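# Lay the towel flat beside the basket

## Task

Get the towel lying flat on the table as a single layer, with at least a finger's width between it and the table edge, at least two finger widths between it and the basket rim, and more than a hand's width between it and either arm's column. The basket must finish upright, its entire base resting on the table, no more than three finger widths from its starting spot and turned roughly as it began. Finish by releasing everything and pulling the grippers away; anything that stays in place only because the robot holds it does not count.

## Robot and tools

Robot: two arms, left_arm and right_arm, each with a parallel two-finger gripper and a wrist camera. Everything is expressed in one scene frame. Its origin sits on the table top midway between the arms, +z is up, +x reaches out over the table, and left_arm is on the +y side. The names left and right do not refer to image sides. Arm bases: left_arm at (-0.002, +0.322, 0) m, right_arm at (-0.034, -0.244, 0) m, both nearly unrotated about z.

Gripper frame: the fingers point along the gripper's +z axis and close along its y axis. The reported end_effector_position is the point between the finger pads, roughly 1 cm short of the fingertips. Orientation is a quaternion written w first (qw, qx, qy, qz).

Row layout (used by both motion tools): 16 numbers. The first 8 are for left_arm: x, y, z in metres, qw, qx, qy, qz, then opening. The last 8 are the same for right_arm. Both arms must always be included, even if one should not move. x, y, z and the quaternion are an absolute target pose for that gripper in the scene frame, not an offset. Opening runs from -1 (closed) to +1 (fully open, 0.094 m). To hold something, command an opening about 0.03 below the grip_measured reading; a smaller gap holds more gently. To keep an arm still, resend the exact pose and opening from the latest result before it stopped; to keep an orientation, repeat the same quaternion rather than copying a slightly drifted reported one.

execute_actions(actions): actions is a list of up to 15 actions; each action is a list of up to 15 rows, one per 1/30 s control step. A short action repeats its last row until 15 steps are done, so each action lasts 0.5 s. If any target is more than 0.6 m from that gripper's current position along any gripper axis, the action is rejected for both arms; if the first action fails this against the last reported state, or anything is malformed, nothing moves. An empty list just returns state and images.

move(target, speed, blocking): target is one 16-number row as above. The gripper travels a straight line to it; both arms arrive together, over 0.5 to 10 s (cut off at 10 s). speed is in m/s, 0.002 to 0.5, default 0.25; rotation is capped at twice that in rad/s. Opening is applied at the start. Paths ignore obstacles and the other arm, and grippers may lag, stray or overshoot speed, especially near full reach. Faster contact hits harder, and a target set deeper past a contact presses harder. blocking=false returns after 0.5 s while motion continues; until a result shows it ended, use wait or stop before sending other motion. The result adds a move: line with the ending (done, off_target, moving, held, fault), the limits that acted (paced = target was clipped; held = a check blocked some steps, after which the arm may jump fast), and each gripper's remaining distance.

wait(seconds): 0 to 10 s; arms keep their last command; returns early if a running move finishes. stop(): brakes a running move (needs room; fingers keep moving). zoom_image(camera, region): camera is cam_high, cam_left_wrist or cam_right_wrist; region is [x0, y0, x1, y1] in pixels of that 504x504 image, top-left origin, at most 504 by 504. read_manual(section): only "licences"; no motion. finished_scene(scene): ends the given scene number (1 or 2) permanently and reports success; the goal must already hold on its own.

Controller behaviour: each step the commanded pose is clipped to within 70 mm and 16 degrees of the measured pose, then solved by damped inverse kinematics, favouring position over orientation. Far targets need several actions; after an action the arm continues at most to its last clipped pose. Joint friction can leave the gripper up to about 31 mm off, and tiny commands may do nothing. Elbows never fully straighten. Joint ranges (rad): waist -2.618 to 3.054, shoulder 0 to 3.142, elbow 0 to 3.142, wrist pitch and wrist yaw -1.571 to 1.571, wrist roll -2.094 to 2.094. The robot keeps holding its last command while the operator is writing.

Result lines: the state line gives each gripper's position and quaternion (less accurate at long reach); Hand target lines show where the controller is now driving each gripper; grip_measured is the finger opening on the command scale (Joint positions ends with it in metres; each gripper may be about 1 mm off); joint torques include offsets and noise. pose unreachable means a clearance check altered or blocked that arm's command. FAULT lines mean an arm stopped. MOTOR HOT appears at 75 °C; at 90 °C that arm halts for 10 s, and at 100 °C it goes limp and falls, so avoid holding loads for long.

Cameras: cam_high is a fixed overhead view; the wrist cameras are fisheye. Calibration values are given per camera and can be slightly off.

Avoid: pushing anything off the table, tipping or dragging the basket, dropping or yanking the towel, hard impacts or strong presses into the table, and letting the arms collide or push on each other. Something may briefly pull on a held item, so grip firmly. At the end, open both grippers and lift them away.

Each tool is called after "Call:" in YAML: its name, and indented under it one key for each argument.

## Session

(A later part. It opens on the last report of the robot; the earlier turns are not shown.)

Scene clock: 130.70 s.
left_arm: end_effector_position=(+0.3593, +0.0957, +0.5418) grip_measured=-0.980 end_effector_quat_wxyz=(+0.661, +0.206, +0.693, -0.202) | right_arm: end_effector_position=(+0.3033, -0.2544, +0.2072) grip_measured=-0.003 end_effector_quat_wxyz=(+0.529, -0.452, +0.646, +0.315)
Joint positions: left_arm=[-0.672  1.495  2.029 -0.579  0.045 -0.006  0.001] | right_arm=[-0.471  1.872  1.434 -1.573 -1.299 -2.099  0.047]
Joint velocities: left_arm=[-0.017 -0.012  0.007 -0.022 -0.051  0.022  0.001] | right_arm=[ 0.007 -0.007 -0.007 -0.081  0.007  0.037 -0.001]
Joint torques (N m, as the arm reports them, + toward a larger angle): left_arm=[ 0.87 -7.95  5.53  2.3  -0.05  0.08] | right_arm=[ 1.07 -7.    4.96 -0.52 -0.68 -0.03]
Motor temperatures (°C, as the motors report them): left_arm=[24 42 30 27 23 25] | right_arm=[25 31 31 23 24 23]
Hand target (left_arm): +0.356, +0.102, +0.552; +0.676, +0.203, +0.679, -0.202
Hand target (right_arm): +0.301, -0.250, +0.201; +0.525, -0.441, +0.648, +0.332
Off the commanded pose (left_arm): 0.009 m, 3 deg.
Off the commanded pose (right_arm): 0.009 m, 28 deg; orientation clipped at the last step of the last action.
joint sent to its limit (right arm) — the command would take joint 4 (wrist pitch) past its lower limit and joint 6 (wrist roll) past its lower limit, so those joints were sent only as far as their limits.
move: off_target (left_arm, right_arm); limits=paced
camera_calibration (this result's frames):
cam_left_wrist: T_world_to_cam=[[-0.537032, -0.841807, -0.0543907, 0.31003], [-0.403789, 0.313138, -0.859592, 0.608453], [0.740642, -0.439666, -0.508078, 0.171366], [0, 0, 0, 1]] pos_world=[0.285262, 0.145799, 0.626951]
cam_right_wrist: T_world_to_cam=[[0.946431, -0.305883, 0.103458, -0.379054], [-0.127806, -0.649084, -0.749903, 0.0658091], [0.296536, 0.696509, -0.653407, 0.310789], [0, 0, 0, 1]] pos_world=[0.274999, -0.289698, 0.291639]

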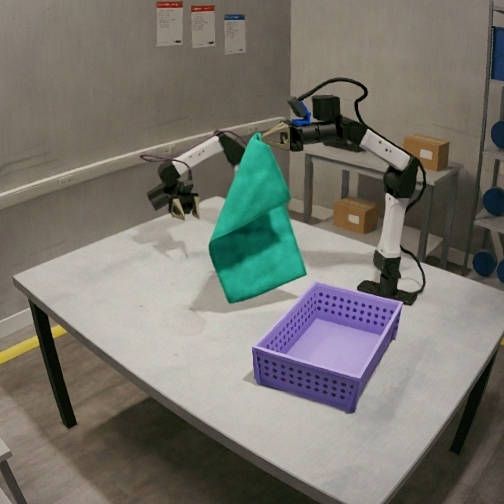

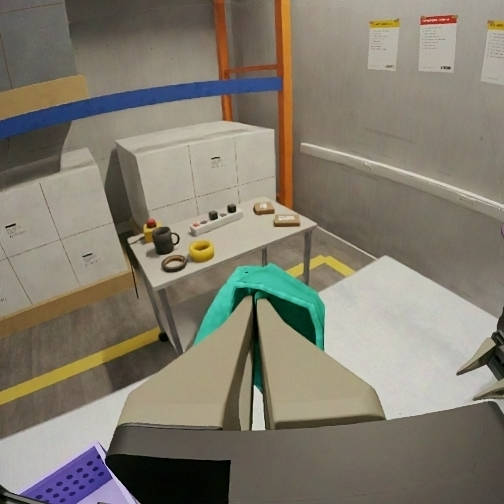

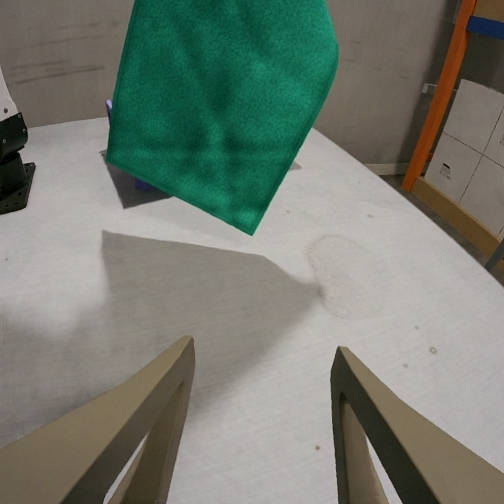

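Call:
move:
  target: [0.42,-0.03,0.55,0.68,0.2,0.68,-0.2,-1,0.17,-0.12,0.16,0.45,0,0.89,0,1]
  speed: 0.15

Call:
move:
  target: [0.42,-0.03,0.55,0.68,0.2,0.68,-0.2,-1,0.17,0.04,0.16,0.45,0,0.89,0,1]
  speed: 0.15

Scene clock: 144.50 s.
left_arm: end_effector_position=(+0.4210, -0.0244, +0.5479) grip_measured=-0.980 end_effector_quat_wxyz=(+0.681, +0.195, +0.676, -0.202) | right_arm: end_effector_position=(+0.1680, -0.1257, +0.1516) grip_measured=+0.999 end_effector_quat_wxyz=(+0.445, -0.010, +0.896, -0.008)
Joint positions: left_arm=[-0.87   2.126  2.854 -0.719 -0.17  -0.005  0.001] | right_arm=[ 1.141  0.845  0.634 -0.8    0.777  0.813  0.094]
Joint velocities: left_arm=[-0.017 -0.017 -0.007  0.081 -0.022 -0.007 -0.001] | right_arm=[-0.007  0.002 -0.002 -0.037 -0.022 -0.007 -0.001]
Joint torques (N m, as the arm reports them, + toward a larger angle): left_arm=[ -1.04 -10.05   7.63   1.99  -0.19   0.02] | right_arm=[ 1.05  0.64 11.44  1.39  0.64  0.18]
Motor temperatures (°C, as the motors report them): left_arm=[24 40 30 30 23 25] | right_arm=[25 30 30 24 24 23]
Hand target (left_arm): +0.418, -0.029, +0.550; +0.684, +0.197, +0.672, -0.204
Hand target (right_arm): +0.169, -0.123, +0.158; +0.448, -0.008, +0.894, -0.008
Off the commanded pose (left_arm): 0.006 m, 1 deg.
Off the commanded pose (right_arm): 0.010 m, 2 deg.
elbow stopped short (left arm): the move would have taken joint 3 (elbow) straighter than the controller allows; a more bent joint 3 avoids this.
move: done
camera_calibration (this result's frames):
cam_left_wrist: T_world_to_cam=[[-0.520264, -0.852284, -0.054186, 0.234925], [-0.368324, 0.281177, -0.886158, 0.675021], [0.770495, -0.441079, -0.460203, 0.0371276], [0, 0, 0, 1]] pos_world=[0.342242, 0.0267981, 0.627991]
cam_right_wrist: T_world_to_cam=[[0.109617, -0.993824, 0.017235, -0.138677], [-0.891174, -0.105945, -0.441118, 0.240018], [0.44022, 0.0329948, -0.897284, 0.154391], [0, 0, 0, 1]] pos_world=[0.161133, -0.117486, 0.246799]

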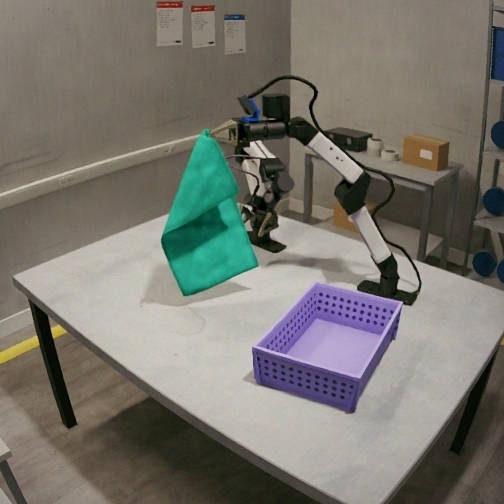

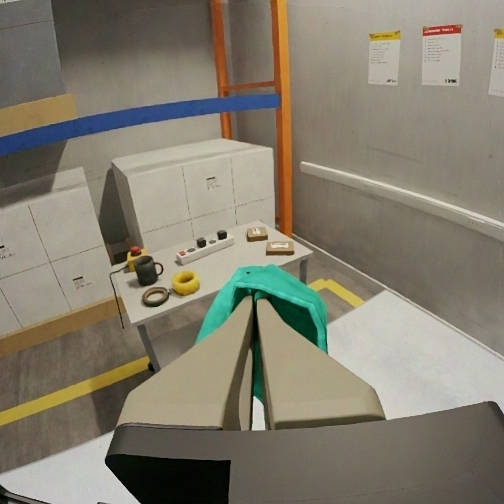

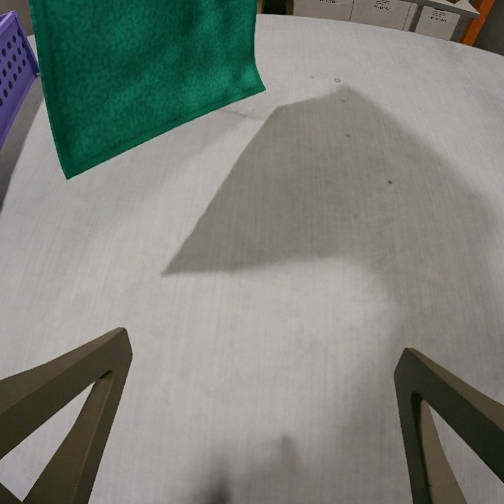

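Scene clock: 146.07 s.
left_arm: end_effector_position=(+0.4210, -0.0244, +0.5461) grip_measured=-0.980 end_effector_quat_wxyz=(+0.679, +0.197, +0.678, -0.199) | right_arm: end_effector_position=(+0.1693, +0.0358, +0.1557) grip_measured=+0.999 end_effector_quat_wxyz=(+0.448, -0.003, +0.894, -0.001)
Joint positions: left_arm=[-0.87   2.126  2.854 -0.726 -0.17  -0.002  0.001] | right_arm=[ 1.411  1.565  1.132 -0.84   0.895  1.189  0.094]
Joint velocities: left_arm=[-0.007  0.007  0.007 -0.066 -0.037 -0.007 -0.   ] | right_arm=[-0.007 -0.002  0.007 -0.051 -0.051  0.066 -0.   ]
Joint torques (N m, as the arm reports them, + toward a larger angle): left_arm=[-0.95 -9.8   7.62  2.09 -0.19  0.04] | right_arm=[ 0.93 -5.48 10.24  0.93  0.73  0.16]
Motor temperatures (°C, as the motors report them): left_arm=[24 40 30 30 23 25] | right_arm=[25 30 31 24 24 23]
Hand target (left_arm): +0.419, -0.030, +0.549; +0.685, +0.198, +0.671, -0.202
Hand target (right_arm): +0.169, +0.040, +0.161; +0.453, -0.000, +0.892, -0.000
Off the commanded pose (left_arm): 0.007 m, 0 deg.
Off the commanded pose (right_arm): 0.006 m, 1 deg.
elbow stopped short (left arm): the move would have taken joint 3 (elbow) straighter than the controller allows; a more bent joint 3 avoids this.
move: done
camera_calibration (this result's frames):
cam_left_wrist: T_world_to_cam=[[-0.520447, -0.851854, -0.0589859, 0.237536], [-0.371432, 0.288047, -0.882648, 0.673021], [0.768878, -0.437462, -0.466319, 0.0404159], [0, 0, 0, 1]] pos_world=[0.342531, 0.0261645, 0.626899]
cam_right_wrist: T_world_to_cam=[[0.10203, -0.994781, -0.000124468, 0.0256382], [-0.888216, -0.0910439, -0.450315, 0.260475], [0.447953, 0.0460562, -0.89287, 0.149651], [0, 0, 0, 1]] pos_world=[0.161705, 0.0423267, 0.250918]

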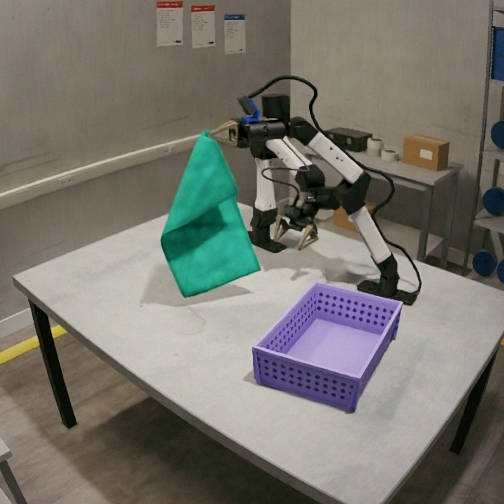

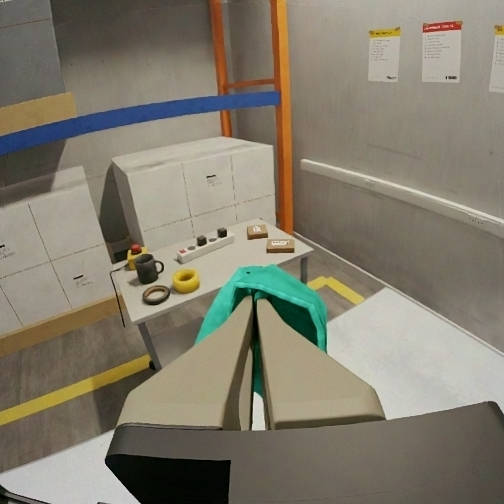

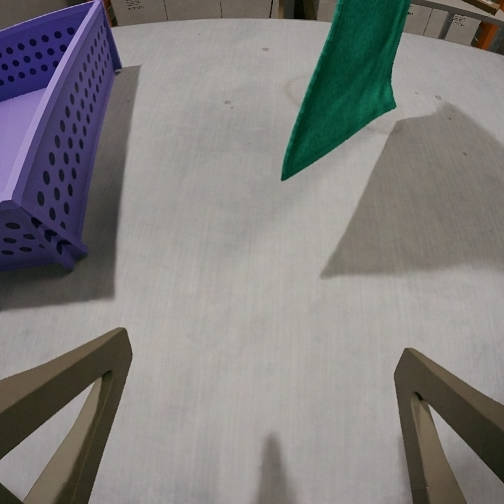

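Call:
move:
  target: [0.42,-0.03,0.55,0.68,0.2,0.68,-0.2,-1,0.315,0.022,0.115,0.45,0,0.89,0,1]
  speed: 0.1

Call:
move:
  target: [0.42,-0.03,0.55,0.68,0.2,0.68,-0.2,-1,0.315,0.022,0.115,0.45,0,0.89,0,-1]

Scene clock: 154.27 s.
left_arm: end_effector_position=(+0.4210, -0.0244, +0.5447) grip_measured=-0.980 end_effector_quat_wxyz=(+0.677, +0.198, +0.680, -0.198) | right_arm: end_effector_position=(+0.3121, +0.0222, +0.1173) grip_measured=+0.999 end_effector_quat_wxyz=(+0.450, +0.003, +0.893, -0.001)
Joint positions: left_arm=[-0.87   2.126  2.854 -0.732 -0.17  -0.002  0.001] | right_arm=[ 0.98   1.72   1.081 -0.242  0.69   0.66   0.094]
Joint velocities: left_arm=[-0.012  0.002 -0.002 -0.022 -0.051 -0.051  0.001] | right_arm=[-0.002 -0.012  0.012 -0.007  0.007  0.007 -0.001]
Joint torques (N m, as the arm reports them, + toward a larger angle): left_arm=[-0.96 -9.85  7.63  2.13 -0.19  0.04] | right_arm=[ 0.09 -7.25  8.5   1.96  0.35 -0.03]
Motor temperatures (°C, as the motors report them): left_arm=[24 40 30 31 23 25] | right_arm=[25 29 31 24 24 23]
Hand target (left_arm): +0.419, -0.029, +0.549; +0.685, +0.198, +0.672, -0.202
Hand target (right_arm): +0.315, +0.024, +0.114; +0.449, +0.000, +0.893, +0.001
Off the commanded pose (left_arm): 0.008 m, 0 deg.
Off the commanded pose (right_arm): 0.004 m, 0 deg.
elbow stopped short (left arm): the move would have taken joint 3 (elbow) straighter than the controller allows; a more bent joint 3 avoids this.
move: done
camera_calibration (this result's frames):
cam_left_wrist: T_world_to_cam=[[-0.520715, -0.85161, -0.0601396, 0.238196], [-0.375407, 0.29167, -0.879772, 0.671905], [0.766763, -0.435534, -0.471577, 0.043526], [0, 0, 0, 1]] pos_world=[0.342895, 0.0258323, 0.625974]
cam_right_wrist: T_world_to_cam=[[0.0916021, -0.995772, -0.00682694, 0.00163228], [-0.88748, -0.0785268, -0.454108, 0.368698], [0.451652, 0.047656, -0.890921, 0.0506145], [0, 0, 0, 1]] pos_world=[0.304202, 0.0281659, 0.212533]

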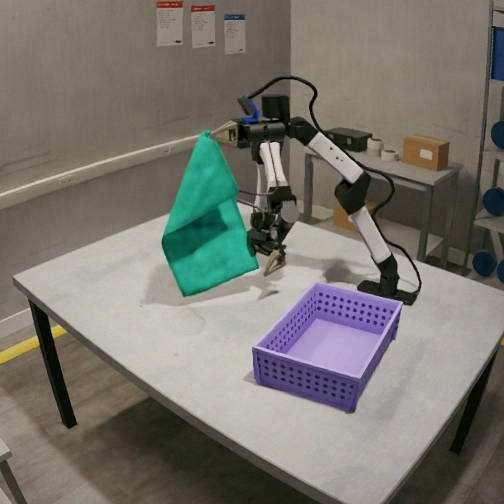

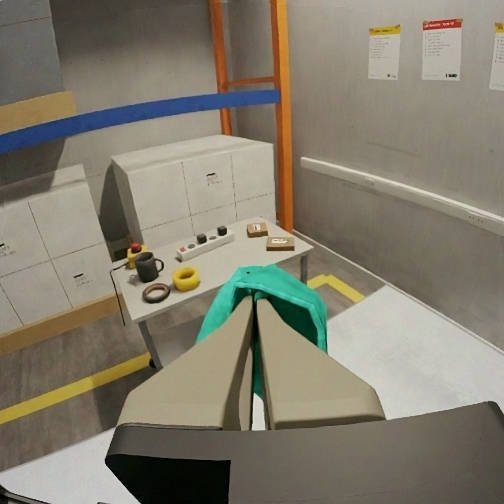

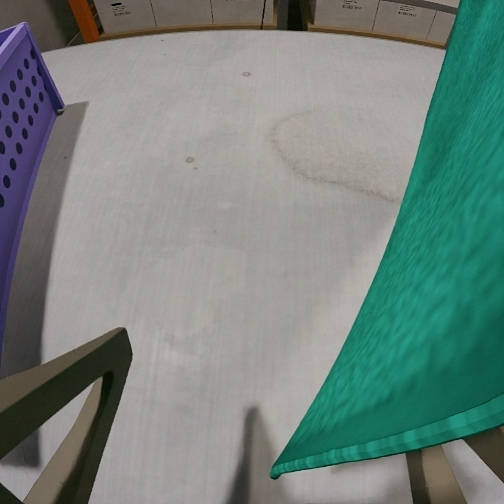

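Scene clock: 154.97 s.
left_arm: end_effector_position=(+0.4210, -0.0244, +0.5440) grip_measured=-0.980 end_effector_quat_wxyz=(+0.676, +0.199, +0.681, -0.198) | right_arm: end_effector_position=(+0.3127, +0.0230, +0.1181) grip_measured=-0.976 end_effector_quat_wxyz=(+0.452, +0.001, +0.892, +0.000)
Joint positions: left_arm=[-0.87   2.126  2.854 -0.735 -0.17  -0.002  0.001] | right_arm=[ 0.98   1.72   1.081 -0.236  0.69   0.653  0.001]
Joint velocities: left_arm=[-0.007 -0.017 -0.017  0.022  0.037 -0.037  0.   ] | right_arm=[-0.007 -0.022 -0.002 -0.022 -0.007 -0.081 -0.   ]
Joint torques (N m, as the arm reports them, + toward a larger angle): left_arm=[-0.95 -9.84  7.64  2.16 -0.19  0.04] | right_arm=[-0.41 -7.69  7.99  2.03  0.35 -0.09]
Motor temperatures (°C, as the motors report them): left_arm=[24 40 30 31 23 25] | right_arm=[25 29 31 24 24 23]
Hand target (left_arm): +0.419, -0.029, +0.549; +0.685, +0.198, +0.672, -0.202
Hand target (right_arm): +0.315, +0.022, +0.115; +0.451, +0.000, +0.892, -0.000
Off the commanded pose (left_arm): 0.008 m, 0 deg.
Off the commanded pose (right_arm): 0.004 m, 0 deg.
elbow stopped short (left arm): the move would have taken joint 3 (elbow) straighter than the controller allows; a more bent joint 3 avoids this.
move: done
camera_calibration (this result's frames):
cam_left_wrist: T_world_to_cam=[[-0.520834, -0.851501, -0.0606437, 0.238484], [-0.377142, 0.293252, -0.878503, 0.67141], [0.76583, -0.434683, -0.473872, 0.0448846], [0, 0, 0, 1]] pos_world=[0.343054, 0.0256882, 0.625568]
cam_right_wrist: T_world_to_cam=[[0.0956832, -0.995395, -0.00576846, 0.00093543], [-0.88545, -0.0824641, -0.45736, 0.369492], [0.454778, 0.0488694, -0.889263, 0.0498248], [0, 0, 0, 1]] pos_world=[0.304418, 0.0289661, 0.213304]

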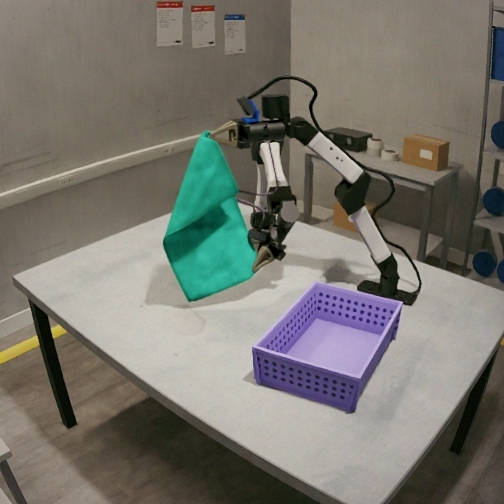

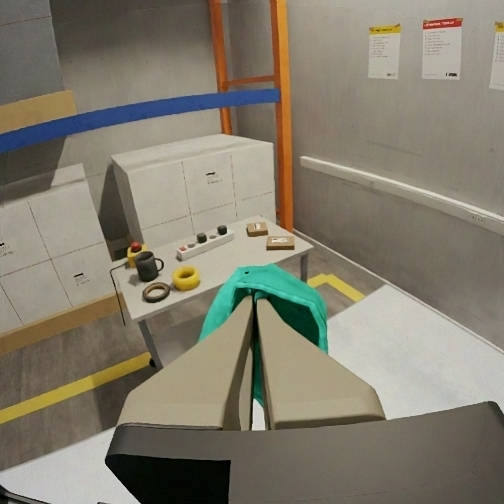

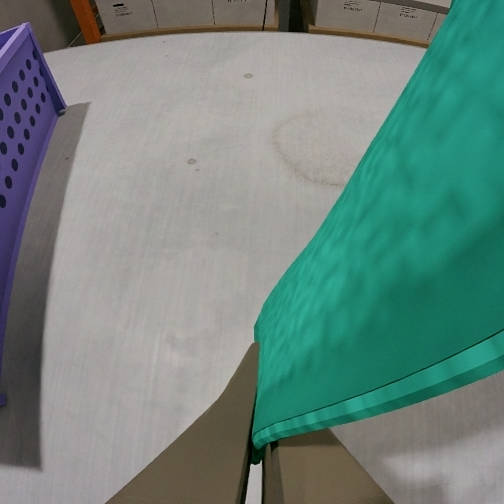

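Call:
move:
  target: [0.46,0.07,0.31,0.45,0.1,0.88,-0.05,-1,0.46,-0.36,0.31,0.297,-0.64,0.64,-0.297,-1]
  speed: 0.12

Scene clock: 169.10 s.
left_arm: end_effector_position=(+0.4596, +0.0591, +0.3302) grip_measured=-0.980 end_effector_quat_wxyz=(+0.474, +0.104, +0.872, -0.063) | right_arm: end_effector_position=(+0.4595, -0.3545, +0.3060) grip_measured=-0.976 end_effector_quat_wxyz=(-0.299, +0.638, -0.647, +0.291)
Joint positions: left_arm=[-0.744  1.885  2.057 -0.777 -0.302 -0.217  0.001] | right_arm=[-0.226  1.854  2.023 -0.903 -0.229 -1.752  0.001]
Joint velocities: left_arm=[ 0.012  0.012 -0.007  0.037 -0.037 -0.11  -0.001] | right_arm=[-0.002  0.002  0.007 -0.022 -0.007  0.007 -0.001]
Joint torques (N m, as the arm reports them, + toward a larger angle): left_arm=[ 0.95 -9.52  6.49  1.7  -0.36 -0.08] | right_arm=[-0.09 -8.54 11.32  2.04 -0.19  0.  ]
Motor temperatures (°C, as the motors report them): left_arm=[24 40 30 32 23 25] | right_arm=[25 29 32 25 24 23]
Hand target (left_arm): +0.465, +0.066, +0.310; +0.456, +0.099, +0.883, -0.047
Hand target (right_arm): +0.461, -0.357, +0.310; -0.301, +0.640, -0.643, +0.293
Off the commanded pose (left_arm): 0.023 m, 3 deg.
Off the commanded pose (right_arm): 0.007 m, 1 deg.
move: off_target (left_arm)
camera_calibration (this result's frames):
cam_left_wrist: T_world_to_cam=[[-0.256674, -0.965164, -0.0507665, 0.198828], [-0.83822, 0.248449, -0.485449, 0.558459], [0.481151, -0.0820488, -0.87279, 0.192042], [0, 0, 0, 1]] pos_world=[0.426744, 0.06891, 0.44881]
cam_right_wrist: T_world_to_cam=[[0.710865, 0.0397395, 0.702205, -0.520115], [-0.285534, -0.896118, 0.339769, -0.253723], [0.642761, -0.442033, -0.625672, -0.172394], [0, 0, 0, 1]] pos_world=[0.408093, -0.2829, 0.343572]

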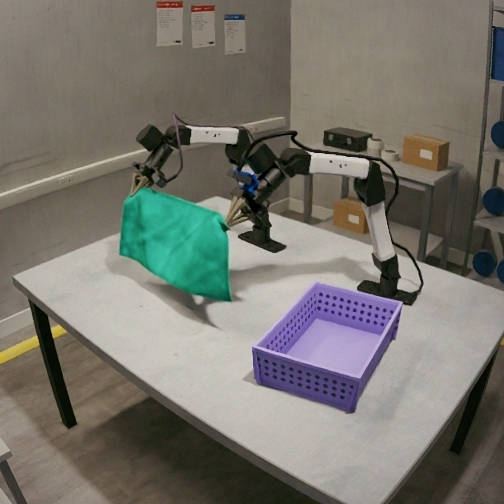

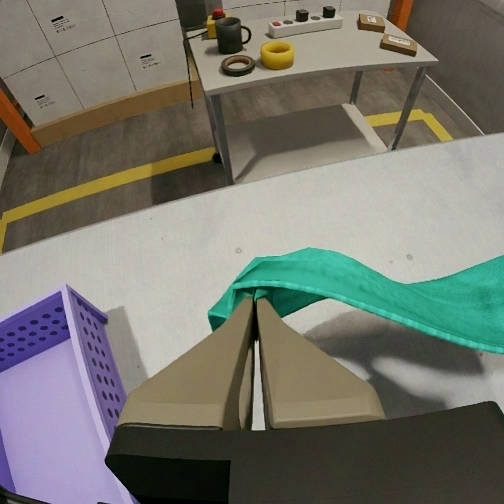

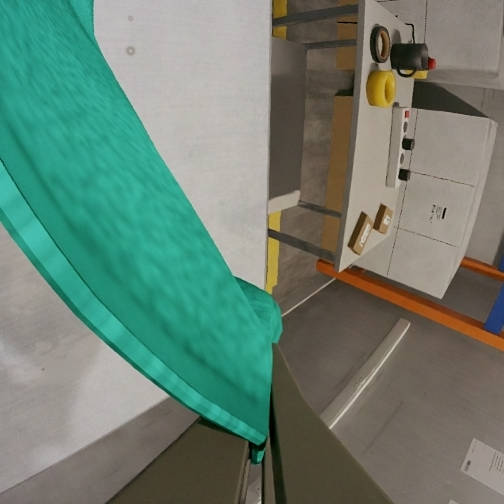

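Lay down.

Call:
move:
  target: [0.44,0.08,0.22,0.45,0.1,0.88,-0.05,-1,0.44,-0.365,0.22,0.297,-0.64,0.64,-0.297,-1]
  speed: 0.12

Call:
move:
  target: [0.22,0.08,0.05,0.35,0.1,0.93,-0.05,-1,0.22,-0.365,0.05,0.297,-0.64,0.64,-0.297,-1]
  speed: 0.15

Call:
move:
  target: [0.22,0.08,0.05,0.35,0.1,0.93,-0.05,-0.3,0.22,-0.365,0.05,0.297,-0.64,0.64,-0.297,-0.3]

Call:
move:
  target: [0.13,0.1,0.2,0.35,0.1,0.93,-0.05,-0.3,0.13,-0.38,0.2,0.297,-0.64,0.64,-0.297,-0.3]
  speed: 0.15

Scene clock: 180.33 s.
left_arm: end_effector_position=(+0.4406, +0.0725, +0.2117) grip_measured=-0.980 end_effector_quat_wxyz=(+0.441, +0.112, +0.890, -0.046) | right_arm: end_effector_position=(+0.4437, -0.3632, +0.2166) grip_measured=-0.976 end_effector_quat_wxyz=(-0.293, +0.643, -0.646, +0.289)
Joint positions: left_arm=[-0.744  1.759  1.48  -0.411 -0.302 -0.221  0.001] | right_arm=[-0.258  1.733  1.519 -0.536 -0.248 -1.786  0.001]
Joint velocities: left_arm=[ 0.007  0.017  0.017 -0.022  0.051 -0.022 -0.   ] | right_arm=[-0.012 -0.002 -0.002 -0.037 -0.007  0.037 -0.   ]
Joint torques (N m, as the arm reports them, + toward a larger angle): left_arm=[  0.73 -12.24   7.15   1.92  -0.29  -0.09] | right_arm=[ -0.37 -10.44   7.21   2.28  -0.18   0.04]
Motor temperatures (°C, as the motors report them): left_arm=[24 40 30 31 23 25] | right_arm=[25 30 33 26 24 23]
Hand target (left_arm): +0.442, +0.079, +0.220; +0.452, +0.101, +0.885, -0.050
Hand target (right_arm): +0.441, -0.365, +0.220; -0.297, +0.641, -0.642, +0.297
Off the commanded pose (left_arm): 0.011 m, 2 deg.
Off the commanded pose (right_arm): 0.005 m, 1 deg.
move: off_target (left_arm)
camera_calibration (this result's frames):
cam_left_wrist: T_world_to_cam=[[-0.258998, -0.962828, -0.0766954, 0.207225], [-0.870143, 0.267057, -0.414165, 0.479245], [0.419252, -0.0405319, -0.906965, 0.130408], [0, 0, 0, 1]] pos_world=[0.416009, 0.0768226, 0.332655]
cam_right_wrist: T_world_to_cam=[[0.718991, 0.0479881, 0.693361, -0.444538], [-0.278268, -0.894289, 0.350449, -0.24054], [0.636882, -0.44491, -0.629632, -0.219623], [0, 0, 0, 1]] pos_world=[0.392558, -0.291493, 0.25424]

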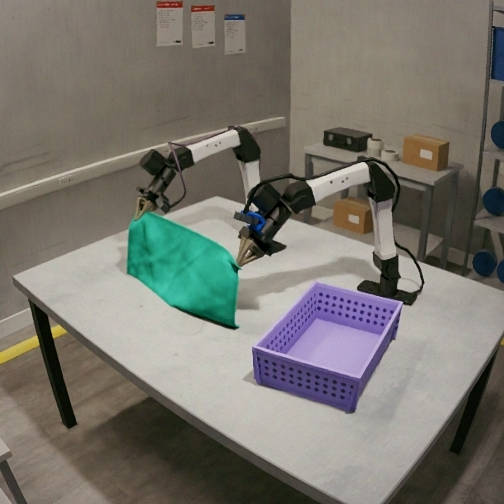

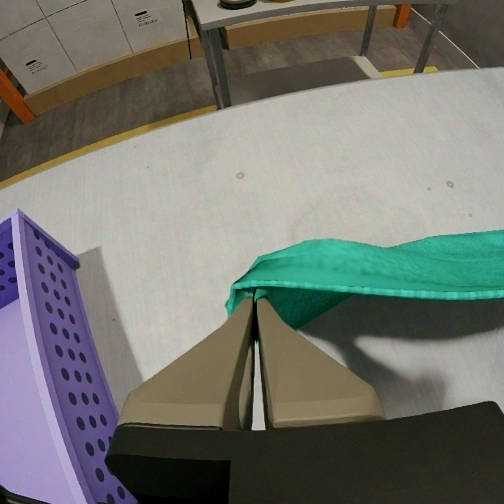

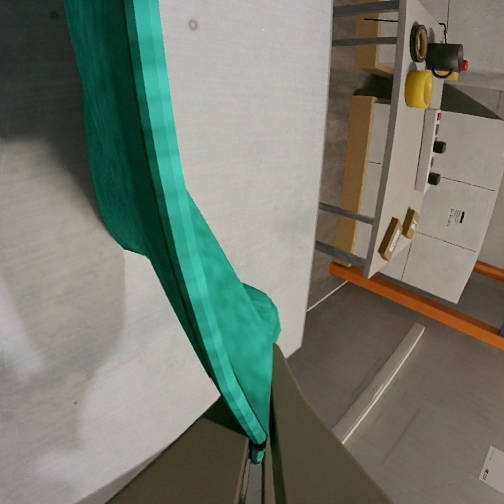

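Scene clock: 182.77 s.
left_arm: end_effector_position=(+0.2234, +0.0772, +0.0460) grip_measured=-0.980 end_effector_quat_wxyz=(+0.340, +0.100, +0.934, -0.050) | right_arm: end_effector_position=(+0.2238, -0.3662, +0.0508) grip_measured=-0.976 end_effector_quat_wxyz=(-0.297, +0.634, -0.651, +0.291)
Joint positions: left_arm=[-1.203  1.481  0.676 -0.241 -0.491 -0.725  0.001] | right_arm=[-0.688  1.169  0.356 -0.057 -0.546 -2.1    0.001]
Joint velocities: left_arm=[ 0.007 -0.002  0.002  0.037  0.007  0.037  0.002] | right_arm=[ 0.002  0.017 -0.002 -0.007  0.007  0.037  0.001]
Joint torques (N m, as the arm reports them, + toward a larger angle): left_arm=[-0.97 -7.57  5.57  1.3  -0.51 -0.08] | right_arm=[-0.47 -3.6   5.9   2.01 -0.3  -0.01]
Motor temperatures (°C, as the motors report them): left_arm=[24 40 30 31 23 25] | right_arm=[25 30 33 26 24 23]
Hand target (left_arm): +0.221, +0.079, +0.047; +0.347, +0.098, +0.931, -0.053
Hand target (right_arm): +0.221, -0.366, +0.050; -0.298, +0.634, -0.648, +0.300
Off the commanded pose (left_arm): 0.006 m, 1 deg.
Off the commanded pose (right_arm): 0.004 m, 2 deg.
joint sent to its limit (right arm) — the command would take joint 6 (wrist roll) past its lower limit, so that joint was sent only as far as its limit.
move: done
camera_calibration (this result's frames):
cam_left_wrist: T_world_to_cam=[[-0.253906, -0.96679, -0.0291401, 0.139751], [-0.943795, 0.254233, -0.211226, 0.228471], [0.21162, -0.0261292, -0.977003, 0.119803], [0, 0, 0, 1]] pos_world=[0.22576, 0.0801552, 0.169379]
cam_right_wrist: T_world_to_cam=[[0.712822, 0.0288084, 0.700753, -0.177305], [-0.296109, -0.893375, 0.337936, -0.241366], [0.635771, -0.448387, -0.628287, -0.18637], [0, 0, 0, 1]] pos_world=[0.173405, -0.294088, 0.0887194]

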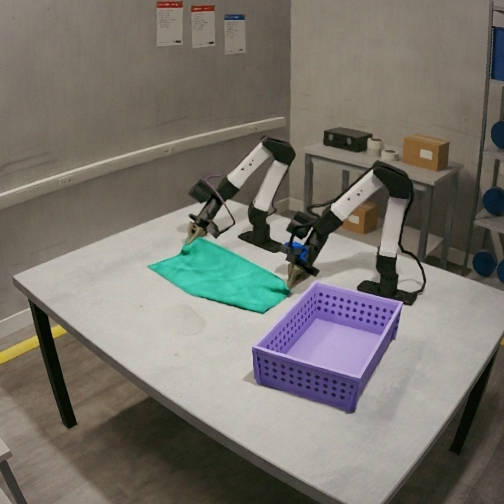

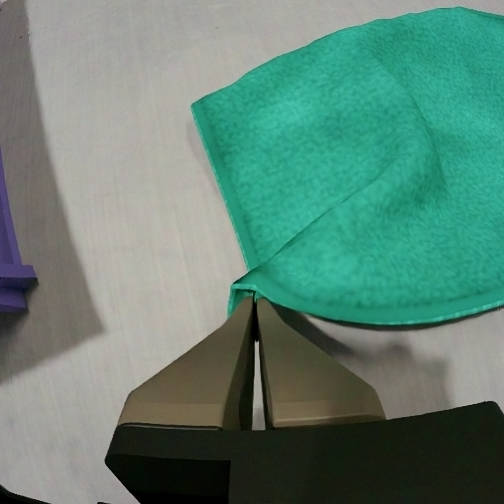

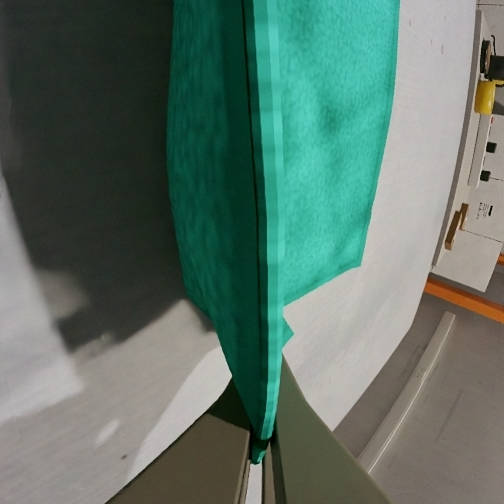

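Scene clock: 183.50 s.
left_arm: end_effector_position=(+0.2251, +0.0788, +0.0470) grip_measured=-0.303 end_effector_quat_wxyz=(+0.345, +0.098, +0.932, -0.046) | right_arm: end_effector_position=(+0.2245, -0.3669, +0.0534) grip_measured=-0.303 end_effector_quat_wxyz=(-0.297, +0.634, -0.649, +0.297)
Joint positions: left_arm=[-1.203  1.481  0.676 -0.241 -0.506 -0.725  0.033] | right_arm=[-0.688  1.16   0.356 -0.054 -0.546 -2.1    0.033]
Joint velocities: left_arm=[ 0.012 -0.012 -0.002 -0.037 -0.007  0.066 -0.   ] | right_arm=[-0.012  0.002  0.012  0.037 -0.037  0.051  0.001]
Joint torques (N m, as the arm reports them, + toward a larger angle): left_arm=[-1.36 -8.33  5.63  1.23 -0.55 -0.09] | right_arm=[-0.15 -3.3   5.57  2.01 -0.25 -0.02]
Motor temperatures (°C, as the motors report them): left_arm=[24 40 30 31 23 25] | right_arm=[25 30 33 26 24 23]
Hand target (left_arm): +0.220, +0.080, +0.050; +0.350, +0.100, +0.930, -0.050
Hand target (right_arm): +0.220, -0.365, +0.050; -0.296, +0.635, -0.647, +0.300
Off the commanded pose (left_arm): 0.006 m, 1 deg.
Off the commanded pose (right_arm): 0.006 m, 1 deg.
joint sent to its limit (right arm) — the command would take joint 6 (wrist roll) past its lower limit, so that joint was sent only as far as its limit.
move: done
camera_calibration (this result's frames):
cam_left_wrist: T_world_to_cam=[[-0.246048, -0.968525, -0.0376792, 0.140535], [-0.943308, 0.248215, -0.220361, 0.230665], [0.222778, -0.0186763, -0.97469, 0.117316], [0, 0, 0, 1]] pos_world=[0.226032, 0.0810485, 0.170472]
cam_right_wrist: T_world_to_cam=[[0.706976, 0.0347321, 0.706385, -0.176426], [-0.298712, -0.890668, 0.342755, -0.241316], [0.641059, -0.453325, -0.619306, -0.188981], [0, 0, 0, 1]] pos_world=[0.173793, -0.294475, 0.0902999]

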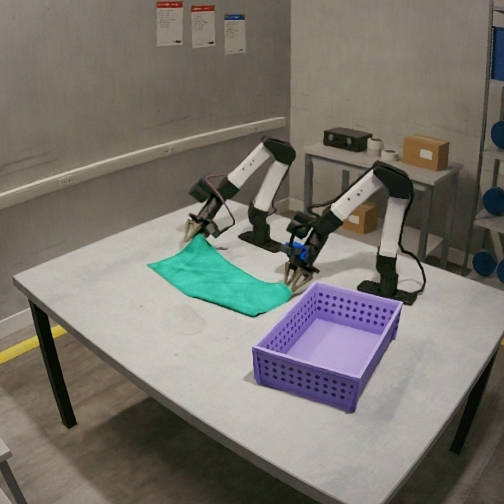

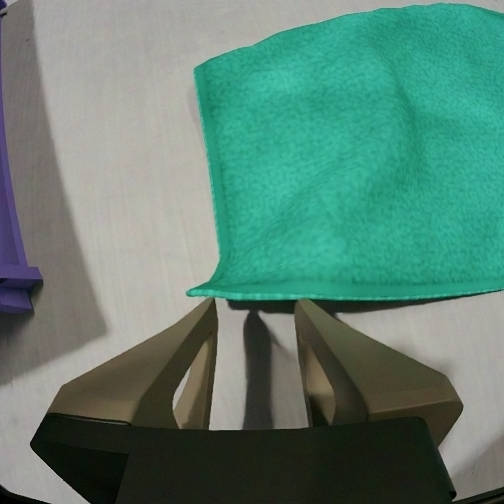

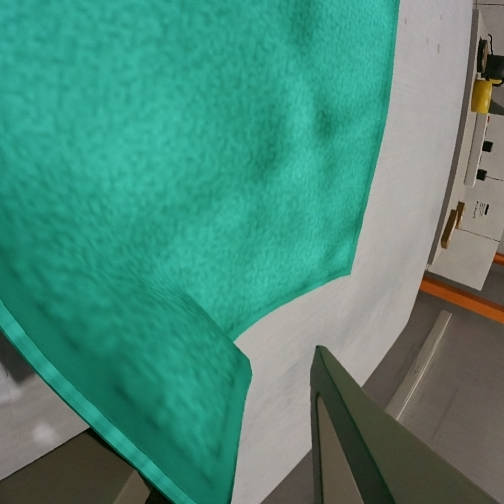

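Scene clock: 185.60 s.
left_arm: end_effector_position=(+0.1302, +0.1035, +0.1920) grip_measured=-0.303 end_effector_quat_wxyz=(+0.343, +0.098, +0.933, -0.047) | right_arm: end_effector_position=(+0.1306, -0.3786, +0.1953) grip_measured=-0.303 end_effector_quat_wxyz=(+0.229, -0.515, +0.748, -0.349)
Joint positions: left_arm=[-1.58   1.19   1.089 -1.176 -0.653 -1.139  0.033] | right_arm=[-1.022  0.654  0.772 -0.963 -0.516 -2.1    0.033]
Joint velocities: left_arm=[ 0.007  0.007  0.012 -0.007  0.037 -0.051 -0.   ] | right_arm=[ 0.032 -0.007  0.027  0.007  0.022  0.022  0.   ]
Joint torques (N m, as the arm reports them, + toward a larger angle): left_arm=[-1.14 -4.19  8.85  0.7  -0.62 -0.08] | right_arm=[ 0.91  2.19 10.99  1.61 -0.14  0.04]
Motor temperatures (°C, as the motors report them): left_arm=[24 39 30 31 23 25] | right_arm=[25 29 33 26 24 23]
Hand target (left_arm): +0.128, +0.103, +0.199; +0.346, +0.099, +0.932, -0.052
Hand target (right_arm): +0.131, -0.379, +0.200; +0.224, -0.521, +0.747, -0.347
Off the commanded pose (left_arm): 0.009 m, 1 deg.
Off the commanded pose (right_arm): 0.005 m, 21 deg; orientation clipped at the last step of the last action.
joint sent to its limit (right arm) — the command would take joint 6 (wrist roll) past its lower limit, so that joint was sent only as far as its limit.
move: off_target (right_arm); limits=paced
camera_calibration (this result's frames):
cam_left_wrist: T_world_to_cam=[[-0.247244, -0.968313, -0.0352145, 0.146143], [-0.94411, 0.248923, -0.216089, 0.166184], [0.218007, -0.0201803, -0.975739, 0.281212], [0, 0, 0, 1]] pos_world=[0.131722, 0.10582, 0.315447]
cam_right_wrist: T_world_to_cam=[[0.685527, -0.196384, 0.701061, -0.293487], [-0.58349, -0.724099, 0.367724, -0.23299], [0.435422, -0.661146, -0.610977, -0.0996694], [0, 0, 0, 1]] pos_world=[0.108644, -0.29224, 0.230533]

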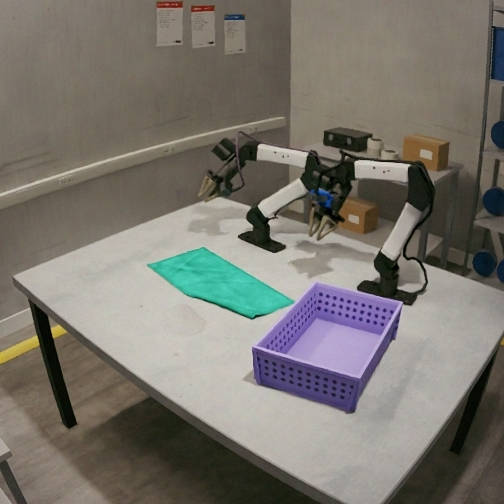

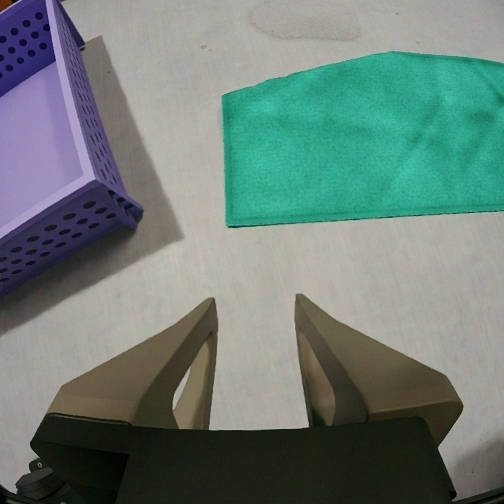

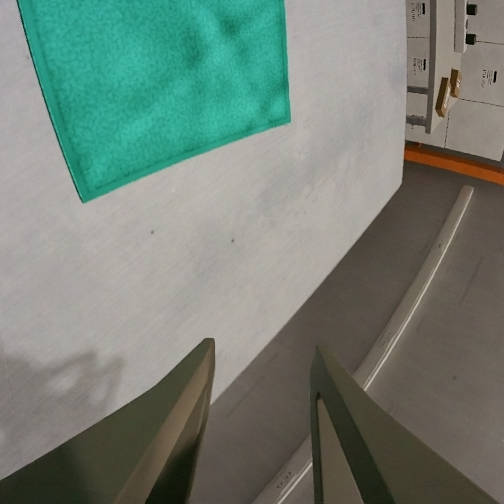

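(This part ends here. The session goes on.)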